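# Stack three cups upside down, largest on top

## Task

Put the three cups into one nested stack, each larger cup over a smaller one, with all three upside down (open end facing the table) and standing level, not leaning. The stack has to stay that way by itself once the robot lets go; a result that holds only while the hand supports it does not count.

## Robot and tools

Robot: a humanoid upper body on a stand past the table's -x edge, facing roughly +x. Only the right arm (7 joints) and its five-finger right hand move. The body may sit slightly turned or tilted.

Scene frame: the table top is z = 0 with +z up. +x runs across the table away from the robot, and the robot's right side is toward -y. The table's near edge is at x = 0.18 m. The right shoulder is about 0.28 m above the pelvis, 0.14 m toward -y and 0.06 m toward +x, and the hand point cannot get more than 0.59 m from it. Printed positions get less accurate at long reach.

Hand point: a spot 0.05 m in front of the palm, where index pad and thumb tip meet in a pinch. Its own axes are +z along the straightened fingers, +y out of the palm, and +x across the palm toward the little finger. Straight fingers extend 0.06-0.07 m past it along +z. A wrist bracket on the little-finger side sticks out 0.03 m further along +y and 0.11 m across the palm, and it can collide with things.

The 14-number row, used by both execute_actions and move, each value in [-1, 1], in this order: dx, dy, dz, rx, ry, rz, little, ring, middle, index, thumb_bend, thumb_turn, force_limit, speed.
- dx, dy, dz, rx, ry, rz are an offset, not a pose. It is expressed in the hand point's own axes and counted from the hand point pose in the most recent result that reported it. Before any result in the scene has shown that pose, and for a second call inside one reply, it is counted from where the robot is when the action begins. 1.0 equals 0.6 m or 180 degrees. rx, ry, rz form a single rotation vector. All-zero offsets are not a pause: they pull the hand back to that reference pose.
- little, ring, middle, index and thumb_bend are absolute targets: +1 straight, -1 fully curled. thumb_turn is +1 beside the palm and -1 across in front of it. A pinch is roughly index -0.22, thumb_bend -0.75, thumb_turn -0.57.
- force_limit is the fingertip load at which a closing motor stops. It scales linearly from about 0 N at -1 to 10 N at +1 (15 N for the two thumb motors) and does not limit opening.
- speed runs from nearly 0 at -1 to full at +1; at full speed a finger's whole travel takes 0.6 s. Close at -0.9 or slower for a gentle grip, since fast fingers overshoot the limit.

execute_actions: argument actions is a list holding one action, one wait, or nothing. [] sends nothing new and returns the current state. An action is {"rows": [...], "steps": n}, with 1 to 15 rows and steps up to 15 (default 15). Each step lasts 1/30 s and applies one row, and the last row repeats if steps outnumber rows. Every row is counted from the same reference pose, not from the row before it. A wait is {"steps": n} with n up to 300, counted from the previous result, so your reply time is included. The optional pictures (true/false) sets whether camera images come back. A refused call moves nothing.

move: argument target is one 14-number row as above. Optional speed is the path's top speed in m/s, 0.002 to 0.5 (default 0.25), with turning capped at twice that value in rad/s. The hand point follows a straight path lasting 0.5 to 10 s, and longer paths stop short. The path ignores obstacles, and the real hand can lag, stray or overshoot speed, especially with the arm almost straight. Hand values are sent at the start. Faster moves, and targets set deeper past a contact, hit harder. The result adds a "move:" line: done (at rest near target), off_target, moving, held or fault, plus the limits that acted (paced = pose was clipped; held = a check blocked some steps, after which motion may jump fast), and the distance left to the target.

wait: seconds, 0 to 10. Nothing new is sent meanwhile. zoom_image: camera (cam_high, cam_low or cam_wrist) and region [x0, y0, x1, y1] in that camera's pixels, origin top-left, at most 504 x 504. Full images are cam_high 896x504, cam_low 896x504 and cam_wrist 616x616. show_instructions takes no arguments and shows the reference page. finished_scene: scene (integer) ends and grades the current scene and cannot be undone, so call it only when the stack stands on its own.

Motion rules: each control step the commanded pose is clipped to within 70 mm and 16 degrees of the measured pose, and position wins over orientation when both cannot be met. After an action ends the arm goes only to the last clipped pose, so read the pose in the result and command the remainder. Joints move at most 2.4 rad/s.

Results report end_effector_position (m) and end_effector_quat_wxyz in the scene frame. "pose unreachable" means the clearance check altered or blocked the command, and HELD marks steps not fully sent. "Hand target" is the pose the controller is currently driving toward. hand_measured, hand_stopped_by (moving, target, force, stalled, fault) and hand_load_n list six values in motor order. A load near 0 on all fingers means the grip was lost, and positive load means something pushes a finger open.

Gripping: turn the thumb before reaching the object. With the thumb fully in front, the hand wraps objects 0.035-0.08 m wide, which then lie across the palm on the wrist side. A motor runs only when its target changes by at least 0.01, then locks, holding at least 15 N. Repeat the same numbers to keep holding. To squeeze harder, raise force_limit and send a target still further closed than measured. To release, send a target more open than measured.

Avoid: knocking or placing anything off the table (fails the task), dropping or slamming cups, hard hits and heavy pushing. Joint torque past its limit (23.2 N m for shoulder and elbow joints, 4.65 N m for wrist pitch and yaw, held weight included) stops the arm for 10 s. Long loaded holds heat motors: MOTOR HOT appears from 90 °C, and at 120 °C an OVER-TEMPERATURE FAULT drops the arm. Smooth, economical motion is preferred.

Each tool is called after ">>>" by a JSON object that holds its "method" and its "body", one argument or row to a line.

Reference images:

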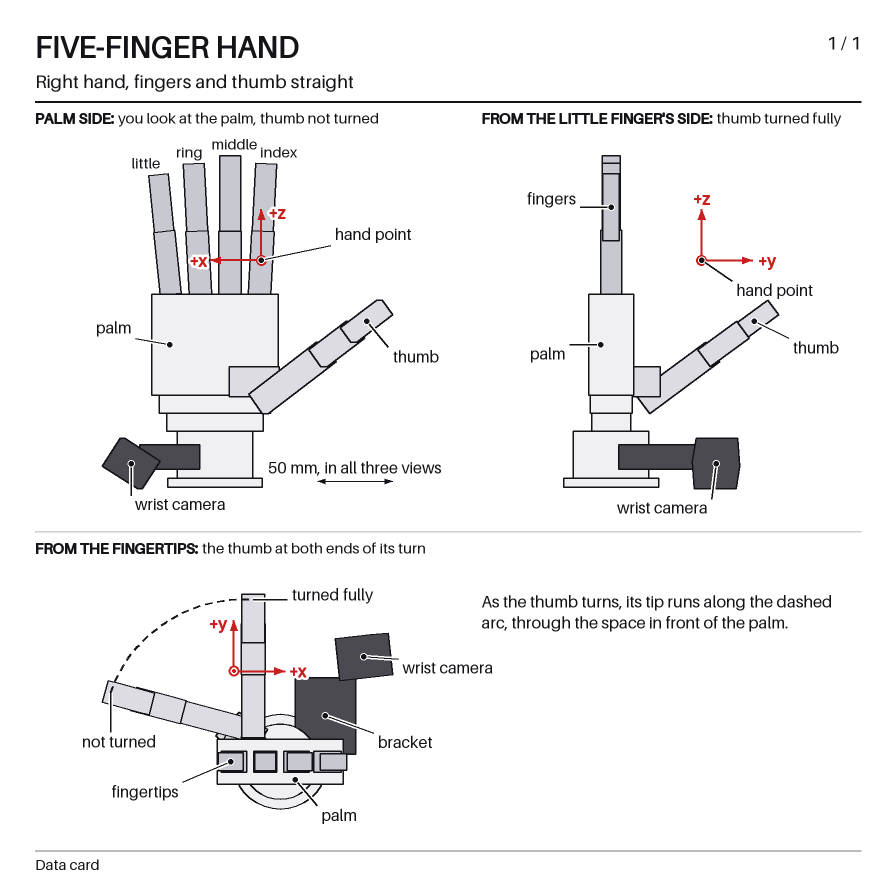

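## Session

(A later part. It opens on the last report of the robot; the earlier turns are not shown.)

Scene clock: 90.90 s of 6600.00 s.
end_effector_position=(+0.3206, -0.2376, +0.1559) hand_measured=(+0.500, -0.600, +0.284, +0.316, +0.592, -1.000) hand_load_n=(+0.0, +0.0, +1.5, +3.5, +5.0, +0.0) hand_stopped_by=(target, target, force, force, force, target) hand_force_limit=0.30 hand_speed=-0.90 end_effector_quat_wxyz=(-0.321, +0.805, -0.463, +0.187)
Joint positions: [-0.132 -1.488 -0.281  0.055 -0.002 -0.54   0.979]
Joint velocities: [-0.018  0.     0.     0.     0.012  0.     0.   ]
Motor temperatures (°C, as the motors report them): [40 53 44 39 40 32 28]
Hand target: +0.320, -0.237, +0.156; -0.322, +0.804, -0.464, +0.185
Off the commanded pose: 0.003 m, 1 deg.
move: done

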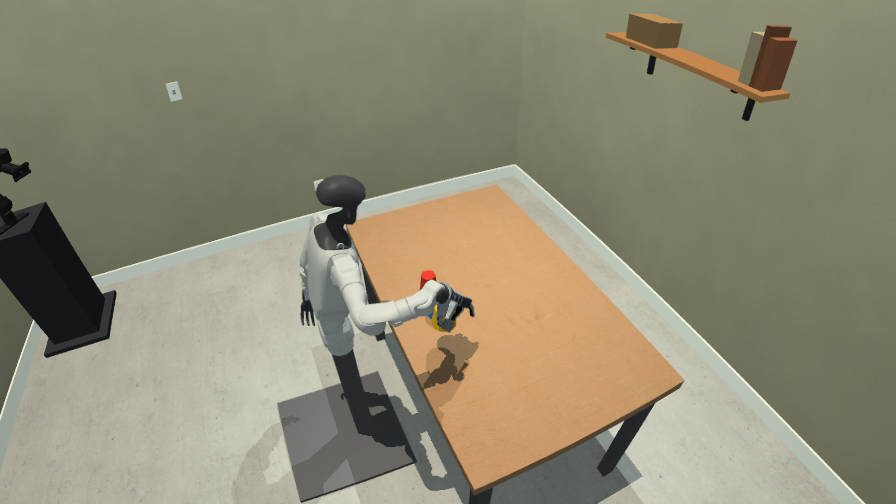

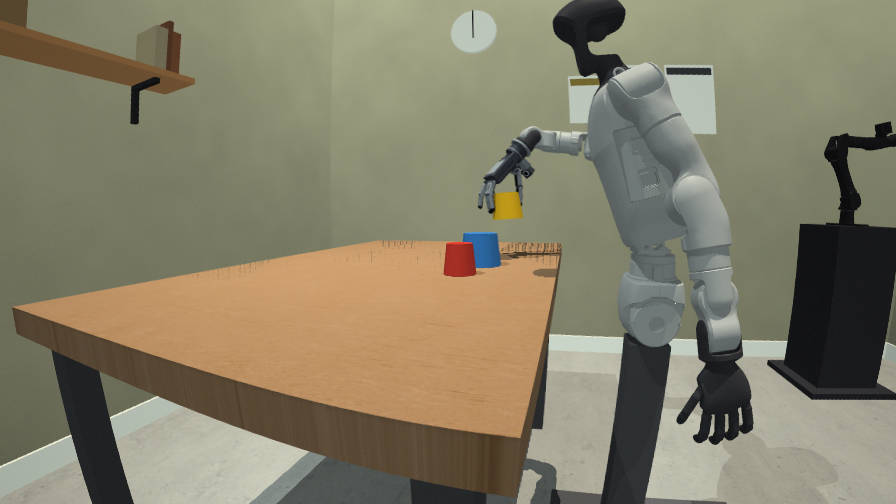

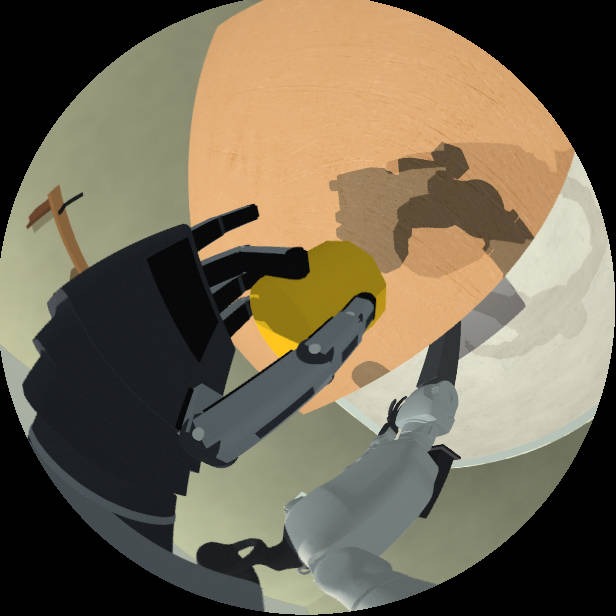

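>>> {"method": "move", "body": {
  "target": [-0.294,-0.154,0.154,0,0,0,0.5,-0.6,-0.7,-0.7,-0.9,-1,0.3,-0.9],
  "speed": 0.15
}}

>>> {"method": "zoom_image", "body": {
  "camera": "cam_low",
  "region": [400, 150, 580, 290]
}}

>>> {"method": "zoom_image", "body": {
  "camera": "cam_high",
  "region": [370, 220, 530, 340]
}}

Scene clock: 100.63 s of 6600.00 s.
end_effector_position=(+0.3446, -0.0284, +0.1468) hand_measured=(+0.500, -0.600, +0.284, +0.316, +0.592, -1.000) hand_load_n=(+0.0, +0.0, +1.5, +3.5, +5.0, +0.0) hand_stopped_by=(target, target, force, force, force, target) hand_force_limit=0.30 hand_speed=-0.90 end_effector_quat_wxyz=(-0.310, +0.805, -0.472, +0.183)
Joint positions: [-1.214 -0.929  0.795 -0.569 -0.463  0.803  1.239]
Joint velocities: [ 0.008 -0.002  0.    -0.009  0.011  0.004  0.   ]
Motor temperatures (°C, as the motors report them): [41 52 44 38 40 32 28]
Hand target: +0.346, -0.030, +0.147; -0.309, +0.804, -0.473, +0.186
Off the commanded pose: 0.010 m, 2 deg.
After step 90, 4.87 s passed at rest.
move: off_target

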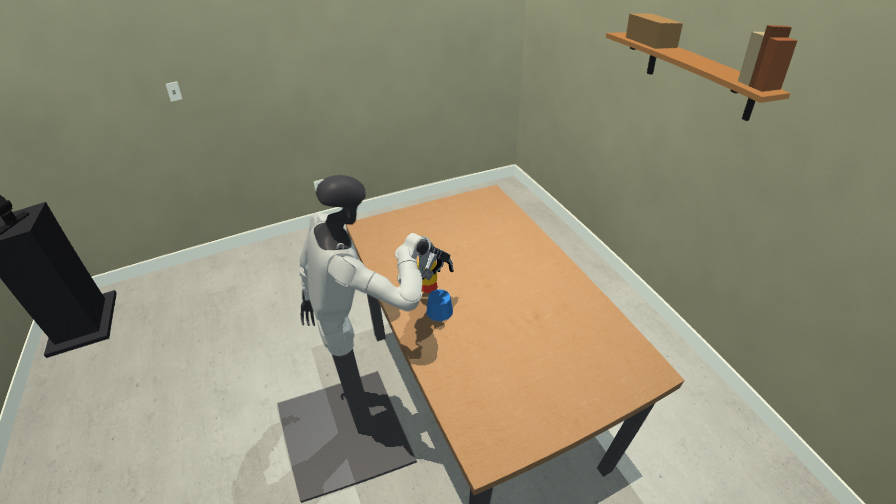

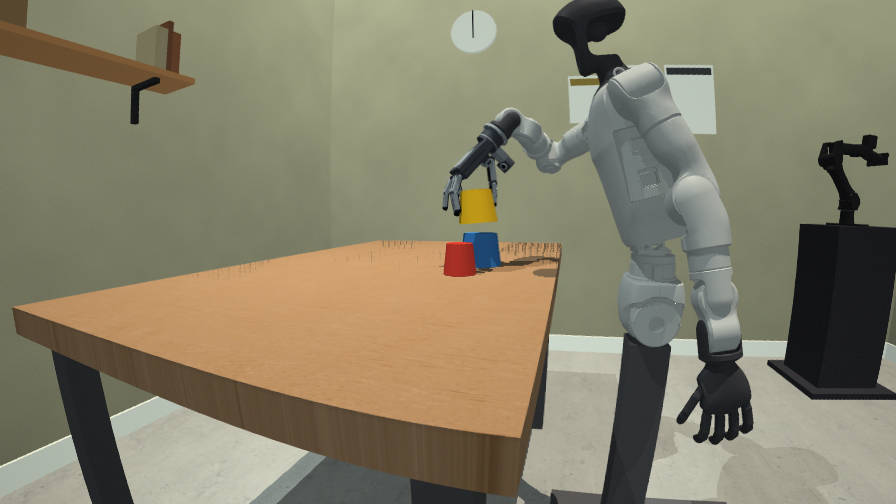

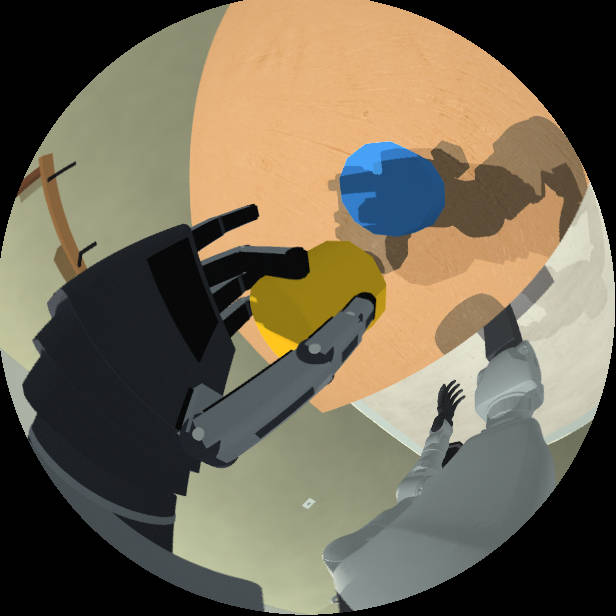

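Region (400, 150, 580, 290) of cam_low's 896x504 image, scaled by 2.800, with more detail than that image has.

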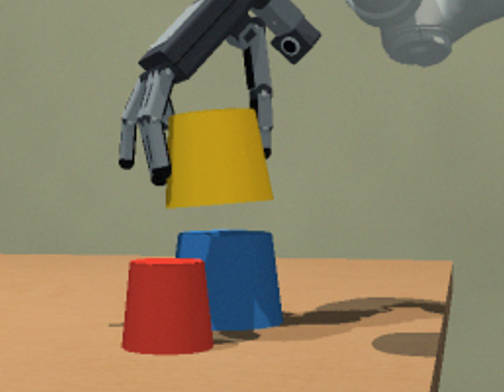

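Region (370, 220, 530, 340) of cam_high's 896x504 image, scaled by 3.150, with more detail than that image has; it fills the top 378 rows of this view, and the rest is white.

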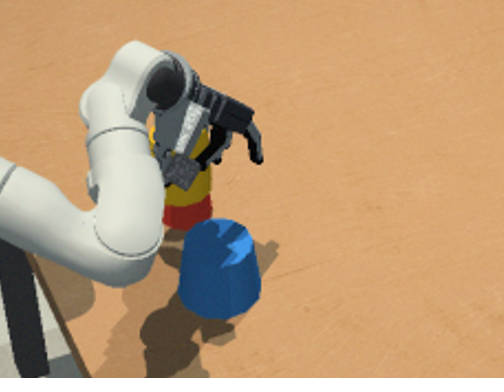

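>>> {"method": "move", "body": {
  "target": [-0.074,-0.063,0.063,0,-0.079,-0.079,0.5,-0.6,-0.7,-0.7,-0.9,-1,0.3,-0.9],
  "speed": 0.1
}}

>>> {"method": "zoom_image", "body": {
  "camera": "cam_low",
  "region": [400, 150, 580, 290]
}}

>>> {"method": "zoom_image", "body": {
  "camera": "cam_high",
  "region": [370, 220, 530, 340]
}}

Scene clock: 114.07 s of 6600.00 s.
end_effector_position=(+0.3728, +0.0349, +0.1486) hand_measured=(+0.500, -0.600, +0.284, +0.316, +0.592, -1.000) hand_load_n=(+0.0, +0.0, +1.5, +3.5, +5.0, +0.0) hand_stopped_by=(target, target, force, force, force, target) hand_force_limit=0.30 hand_speed=-0.90 end_effector_quat_wxyz=(-0.344, +0.871, -0.327, +0.125)
Joint positions: [-1.384 -0.663  0.809 -0.013 -0.357  0.206  1.131]
Joint velocities: [-0.011  0.    -0.005  0.009  0.015 -0.005  0.   ]
Motor temperatures (°C, as the motors report them): [45 48 44 38 40 32 28]
Hand target: +0.372, +0.036, +0.149; -0.345, +0.871, -0.326, +0.123
Off the commanded pose: 0.006 m, 1 deg.
After step 90, 8.40 s passed at rest.
move: off_target

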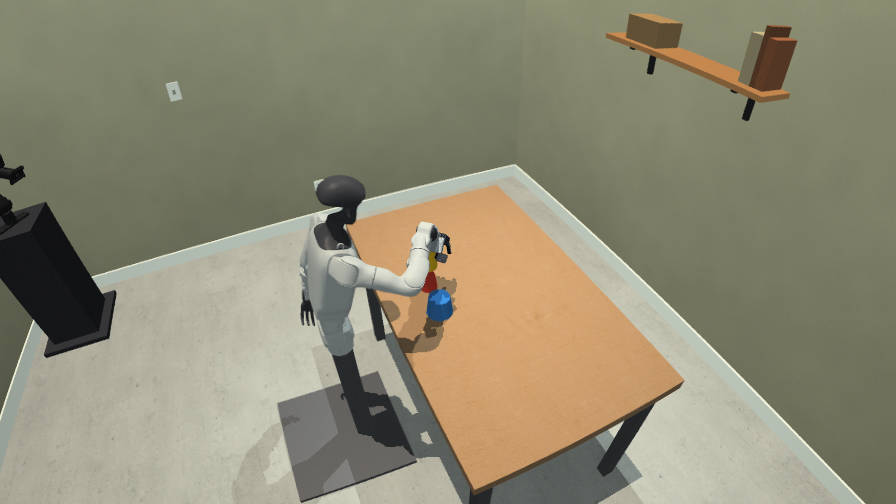

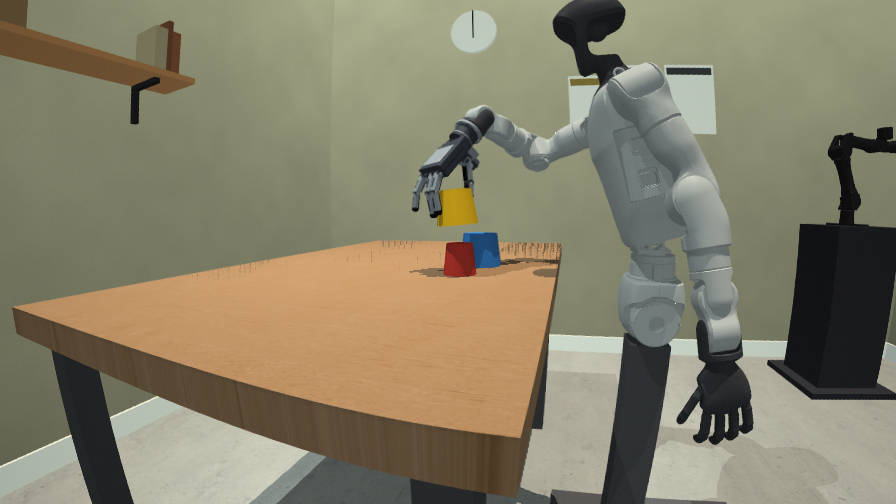

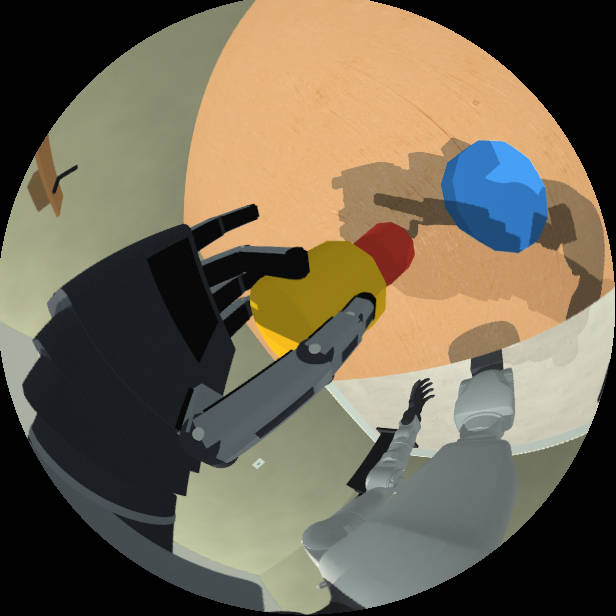

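Region (400, 150, 580, 290) of cam_low's 896x504 image, scaled by 2.800, with more detail than that image has.

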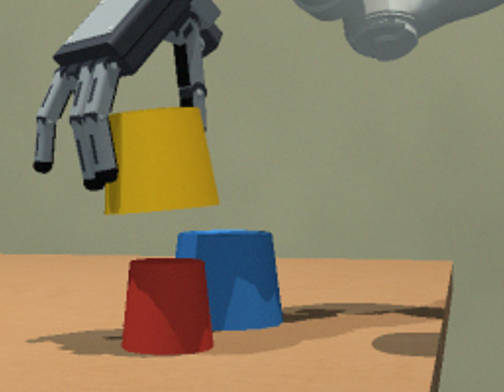

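Region (370, 220, 530, 340) of cam_high's 896x504 image, scaled by 3.150, with more detail than that image has; it fills the top 378 rows of this view, and the rest is white.

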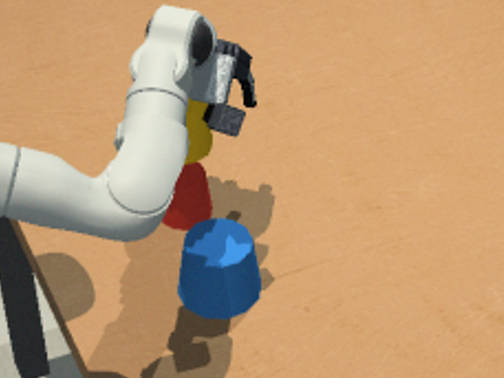

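>>> {"method": "move", "body": {
  "target": [-0.01,0.0356,0.0233,0.025,0,0,0.5,-0.6,-0.7,-0.7,-0.9,-1,0.3,-0.9],
  "speed": 0.06
}}

>>> {"method": "zoom_image", "body": {
  "camera": "cam_low",
  "region": [400, 150, 580, 290]
}}

>>> {"method": "zoom_image", "body": {
  "camera": "cam_high",
  "region": [370, 220, 530, 340]
}}

Scene clock: 122.87 s of 6600.00 s.
end_effector_position=(+0.3632, +0.0353, +0.1222) hand_measured=(+0.500, -0.600, +0.284, +0.316, +0.592, -1.000) hand_load_n=(+0.0, +0.0, +1.5, +3.5, +5.0, +0.0) hand_stopped_by=(target, target, force, force, force, target) hand_force_limit=0.30 hand_speed=-0.90 end_effector_quat_wxyz=(-0.376, +0.859, -0.321, +0.134)
Joint positions: [-1.223 -0.703  0.817 -0.154 -0.424  0.237  1.001]
Joint velocities: [ 0.003 -0.002 -0.009  0.017  0.     0.     0.   ]
Motor temperatures (°C, as the motors report them): [48 47 44 39 40 32 28]
Hand target: +0.364, +0.035, +0.122; -0.376, +0.858, -0.321, +0.138
Off the commanded pose: 0.002 m, 1 deg.
After step 90, 4.83 s passed at rest.
move: done

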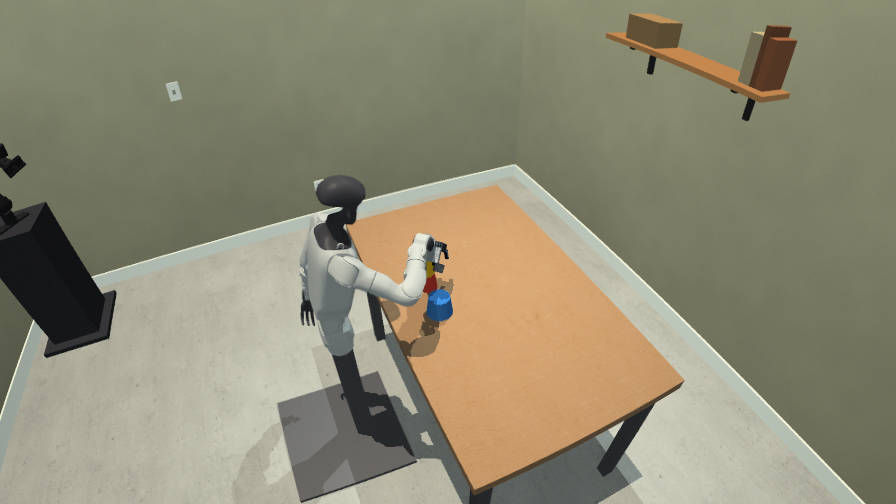

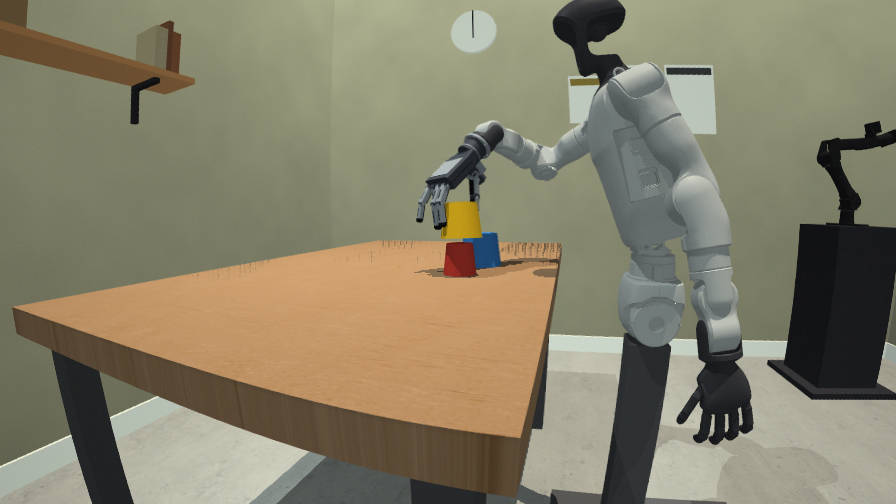

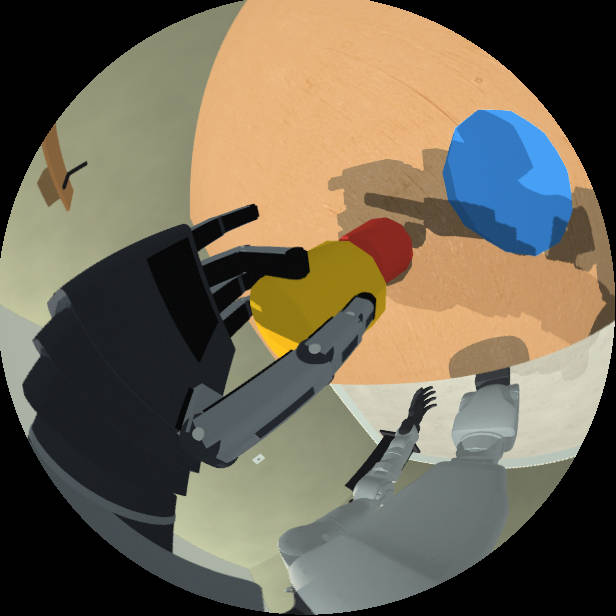

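Region (400, 150, 580, 290) of cam_low's 896x504 image, scaled by 2.800, with more detail than that image has.

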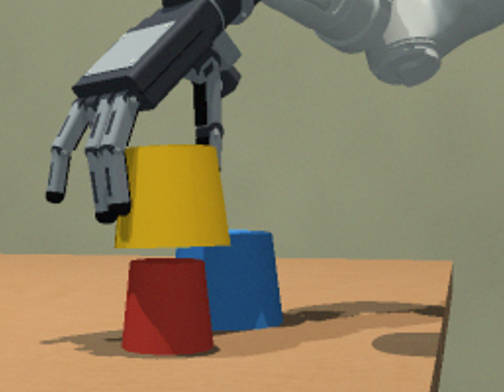

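Region (370, 220, 530, 340) of cam_high's 896x504 image, scaled by 3.150, with more detail than that image has; it fills the top 378 rows of this view, and the rest is white.

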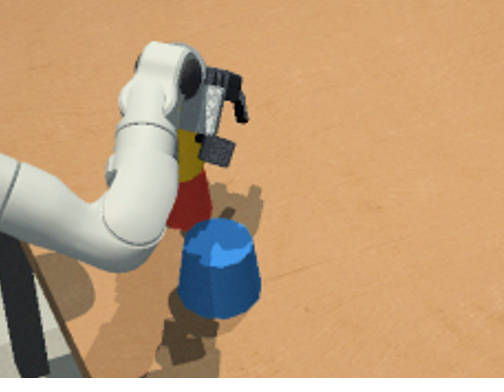

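>>> {"method": "zoom_image", "body": {
  "camera": "cam_high",
  "region": [405, 255, 455, 300]
}}

>>> {"method": "zoom_image", "body": {
  "camera": "cam_wrist",
  "region": [300, 190, 440, 330]
}}

Region (405, 255, 455, 300) of cam_high's 896x504 image, scaled by 10.080, with more detail than that image has; it fills the top 454 rows of this view, and the rest is white.

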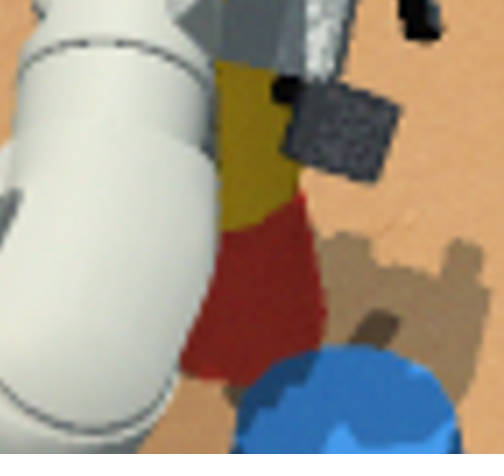

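Region (300, 190, 440, 330) of cam_wrist's 616x616 image, scaled by 3.600, with more detail than that image has.

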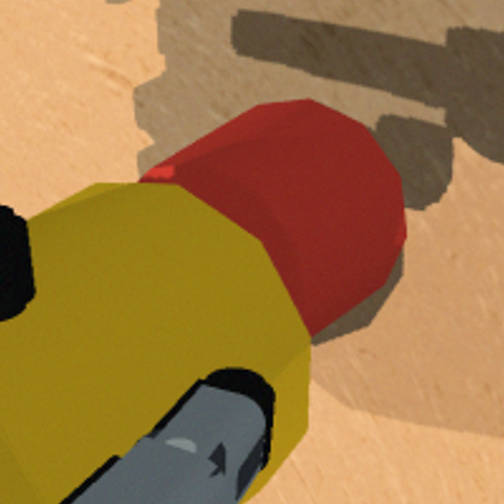

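>>> {"method": "move", "body": {
  "target": [0.017,0.005,0.004,0,0,0,0.5,-0.6,-0.7,-0.7,-0.9,-1,0.3,-0.9],
  "speed": 0.04
}}

>>> {"method": "zoom_image", "body": {
  "camera": "cam_low",
  "region": [400, 150, 580, 290]
}}

>>> {"method": "zoom_image", "body": {
  "camera": "cam_high",
  "region": [405, 255, 455, 300]
}}

>>> {"method": "zoom_image", "body": {
  "camera": "cam_wrist",
  "region": [300, 190, 440, 330]
}}

Scene clock: 132.93 s of 6600.00 s.
end_effector_position=(+0.3712, +0.0288, +0.1189) hand_measured=(+0.500, -0.600, +0.284, +0.316, +0.592, -1.000) hand_load_n=(+0.0, +0.0, +1.5, +3.5, +5.0, +0.0) hand_stopped_by=(target, target, force, force, force, target) hand_force_limit=0.30 hand_speed=-0.90 end_effector_quat_wxyz=(-0.376, +0.859, -0.320, +0.136)
Joint positions: [-1.22  -0.714  0.809 -0.096 -0.419  0.171  0.978]
Joint velocities: [ 0.     0.005 -0.005  0.     0.002 -0.006  0.   ]
Motor temperatures (°C, as the motors report them): [49 46 45 39 40 32 29]
Hand target: +0.371, +0.029, +0.119; -0.377, +0.858, -0.322, +0.134
Off the commanded pose: 0.001 m, 0 deg.
After step 90, 6.37 s passed at rest.
move: done

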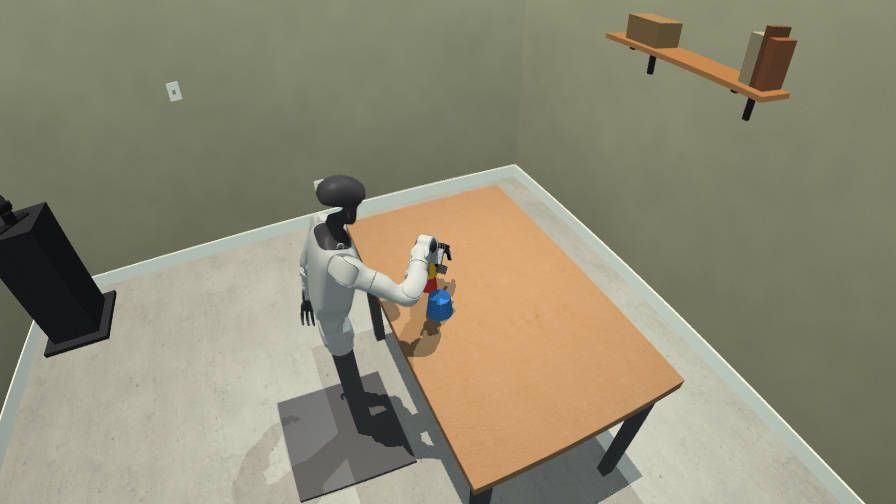

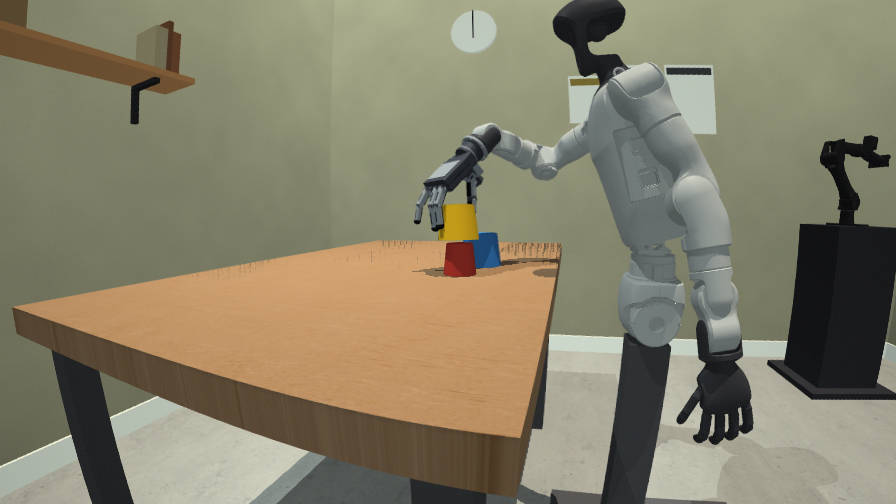

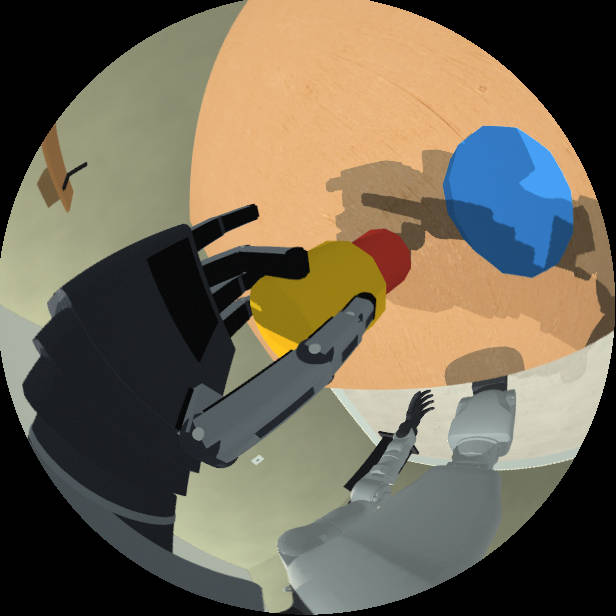

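Region (400, 150, 580, 290) of cam_low's 896x504 image, scaled by 2.800, with more detail than that image has.

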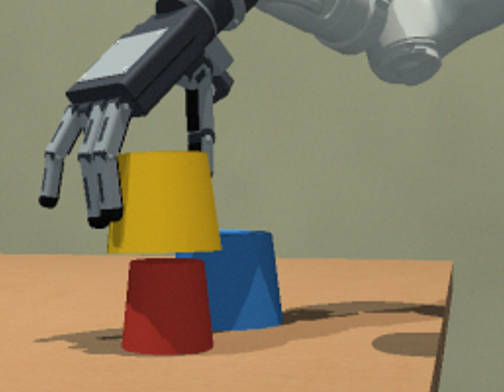

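Region (405, 255, 455, 300) of cam_high's 896x504 image, scaled by 10.080, with more detail than that image has; it fills the top 454 rows of this view, and the rest is white.

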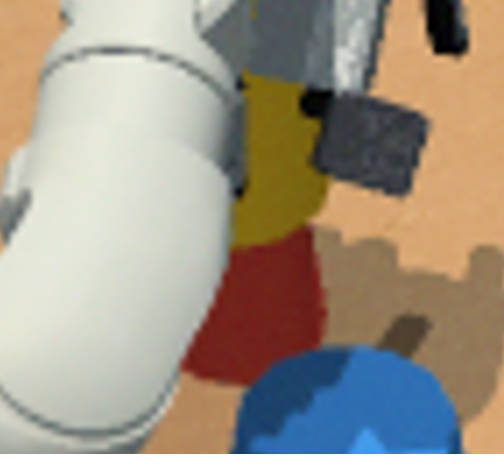

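Region (300, 190, 440, 330) of cam_wrist's 616x616 image, scaled by 3.600, with more detail than that image has.

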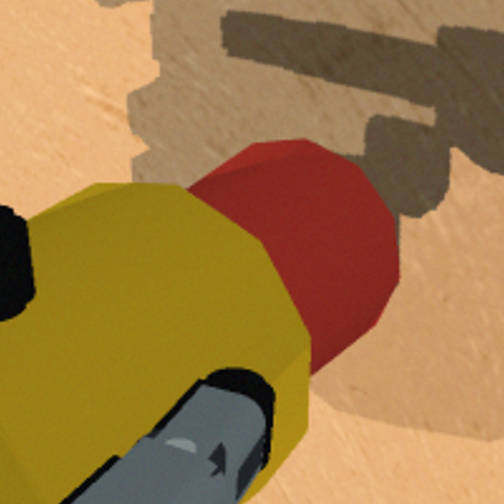

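>>> {"method": "move", "body": {
  "target": [0.005,0.0495,0.032,0,0,0,0.5,-0.6,-0.7,-0.7,-0.9,-1,0.3,-0.9],
  "speed": 0.03
}}

>>> {"method": "zoom_image", "body": {
  "camera": "cam_low",
  "region": [400, 150, 580, 290]
}}

>>> {"method": "zoom_image", "body": {
  "camera": "cam_wrist",
  "region": [300, 190, 440, 330]
}}

Scene clock: 140.47 s of 6600.00 s.
end_effector_position=(+0.3695, +0.0241, +0.0850) hand_measured=(+0.500, -0.600, +0.284, +0.316, +0.592, -1.000) hand_load_n=(+0.0, +0.0, +1.5, +3.5, +5.0, +0.0) hand_stopped_by=(target, target, force, force, force, target) hand_force_limit=0.30 hand_speed=-0.90 end_effector_quat_wxyz=(-0.377, +0.858, -0.322, +0.134)
Joint positions: [-1.136 -0.715  0.86  -0.054 -0.458  0.122  0.86 ]
Joint velocities: [ 0.005 -0.011  0.003 -0.006  0.003  0.    -0.004]
Motor temperatures (°C, as the motors report them): [50 46 45 39 40 32 29]
Hand target: +0.370, +0.023, +0.084; -0.376, +0.859, -0.321, +0.137
Off the commanded pose: 0.002 m, 0 deg.
After step 90, 3.10 s passed at rest.
move: done

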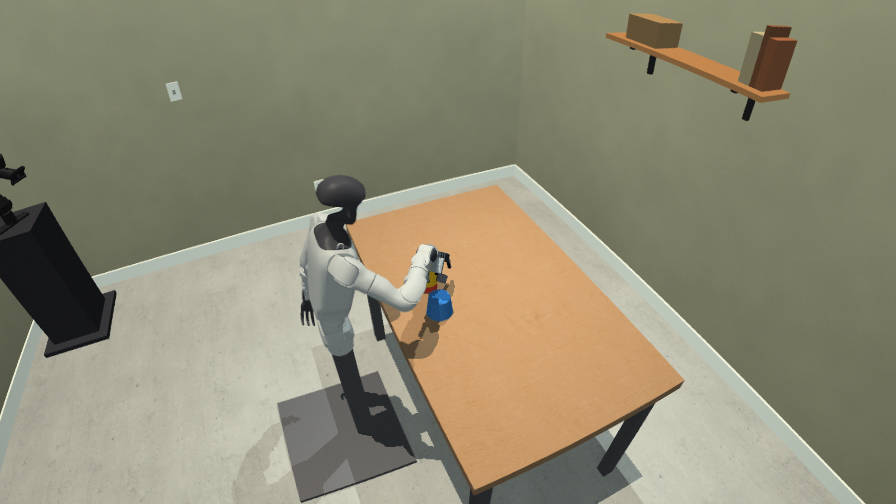

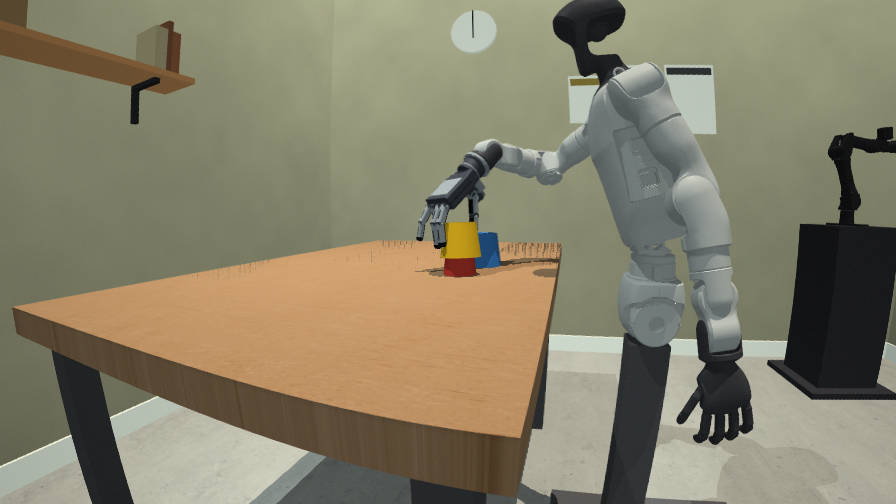

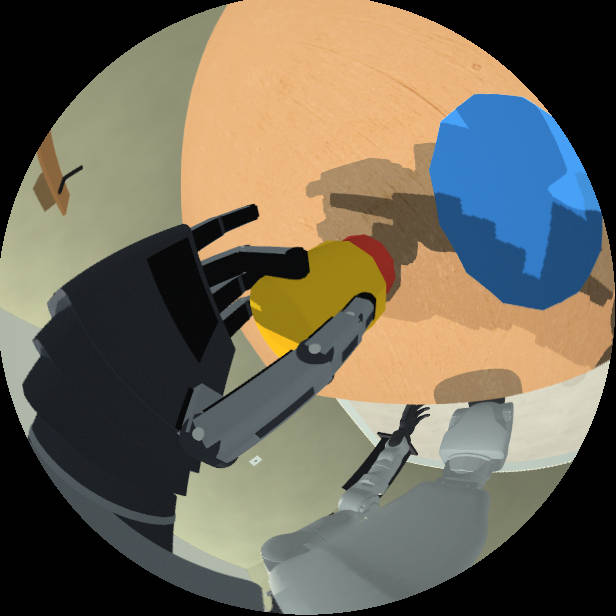

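Region (400, 150, 580, 290) of cam_low's 896x504 image, scaled by 2.800, with more detail than that image has.

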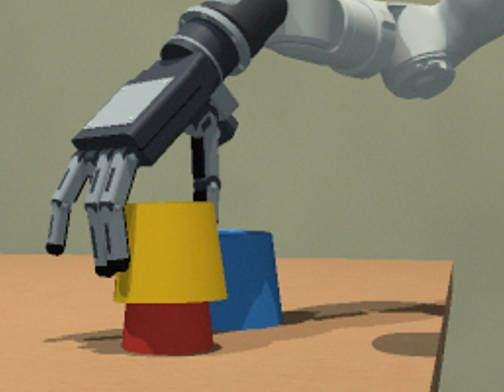

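Region (300, 190, 440, 330) of cam_wrist's 616x616 image, scaled by 3.600, with more detail than that image has.

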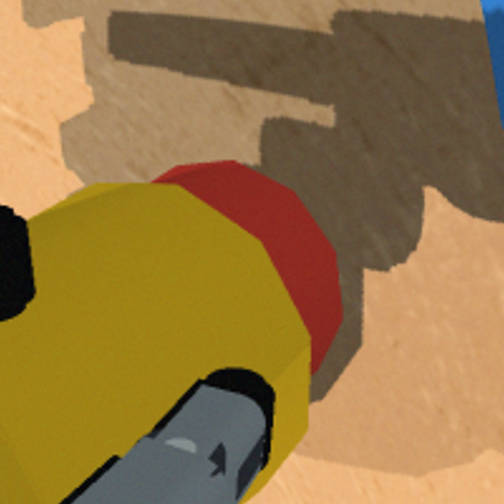

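>>> {"method": "move", "body": {
  "target": [0.004,0.039,0.034,0,0,0,0.5,-0.6,-0.7,-0.7,-0.9,-1,0.3,-0.9],
  "speed": 0.03
}}

>>> {"method": "zoom_image", "body": {
  "camera": "cam_low",
  "region": [400, 150, 580, 290]
}}

Scene clock: 146.07 s of 6600.00 s.
end_effector_position=(+0.3717, +0.0222, +0.0551) hand_measured=(+0.500, -0.600, +0.284, +0.316, +0.592, -1.000) hand_load_n=(+0.0, +0.0, +1.5, +3.5, +5.0, +0.0) hand_stopped_by=(target, target, force, force, force, target) hand_force_limit=0.30 hand_speed=-0.90 end_effector_quat_wxyz=(-0.378, +0.857, -0.324, +0.134)
Joint positions: [-1.095 -0.693  0.923  0.038 -0.486  0.075  0.743]
Joint velocities: [ 0.005  0.002 -0.003  0.006 -0.006  0.    -0.006]
Motor temperatures (°C, as the motors report them): [50 45 45 39 40 32 29]
Hand target: +0.372, +0.022, +0.054; -0.378, +0.857, -0.323, +0.134
Off the commanded pose: 0.002 m, 0 deg.
After step 90, 1.30 s passed at rest.
move: done

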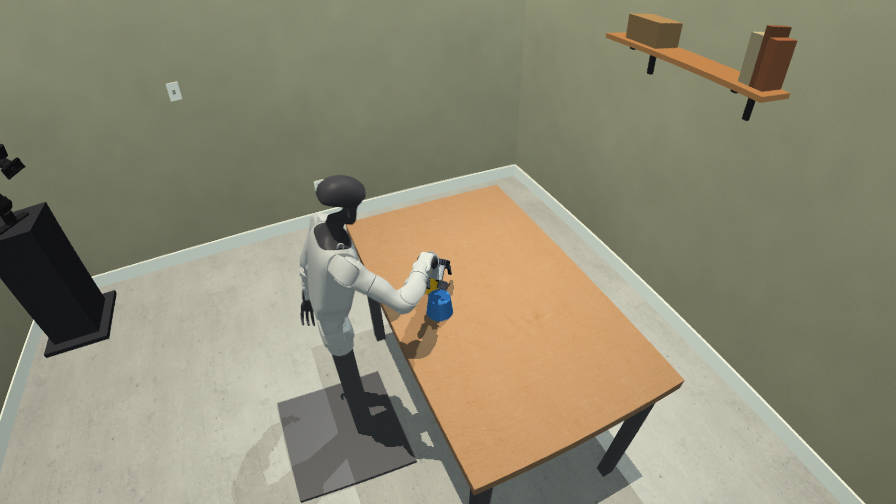

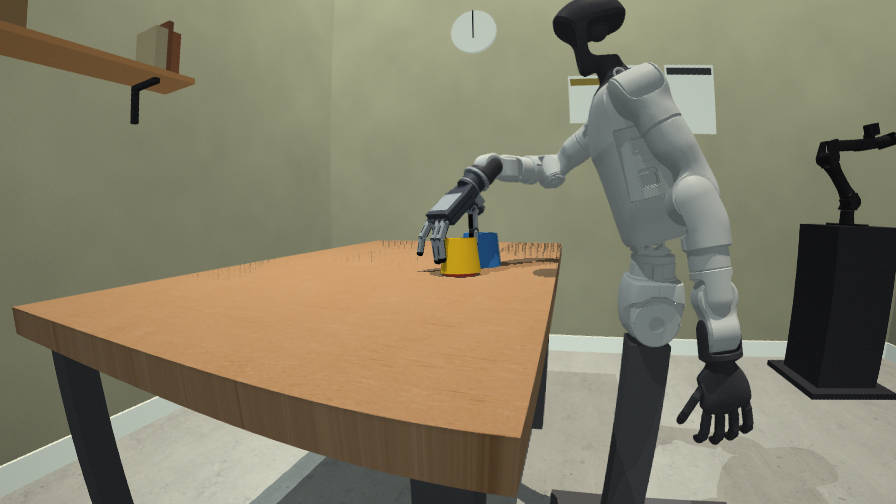

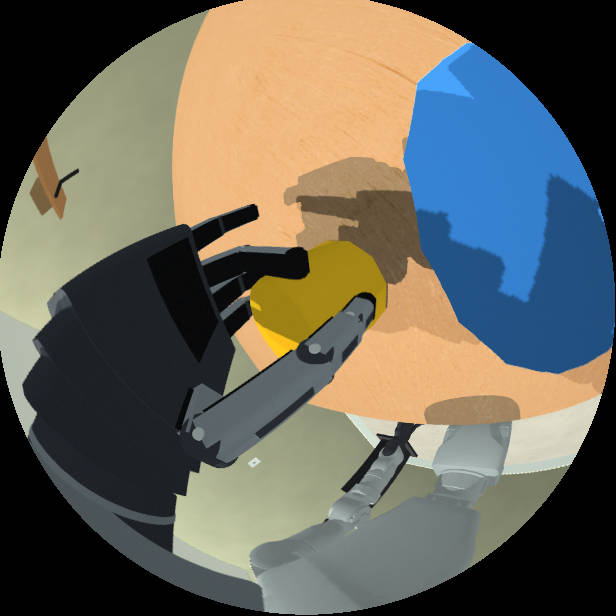

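Region (400, 150, 580, 290) of cam_low's 896x504 image, scaled by 2.800, with more detail than that image has.

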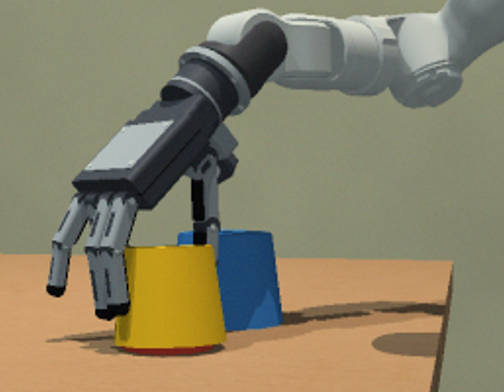

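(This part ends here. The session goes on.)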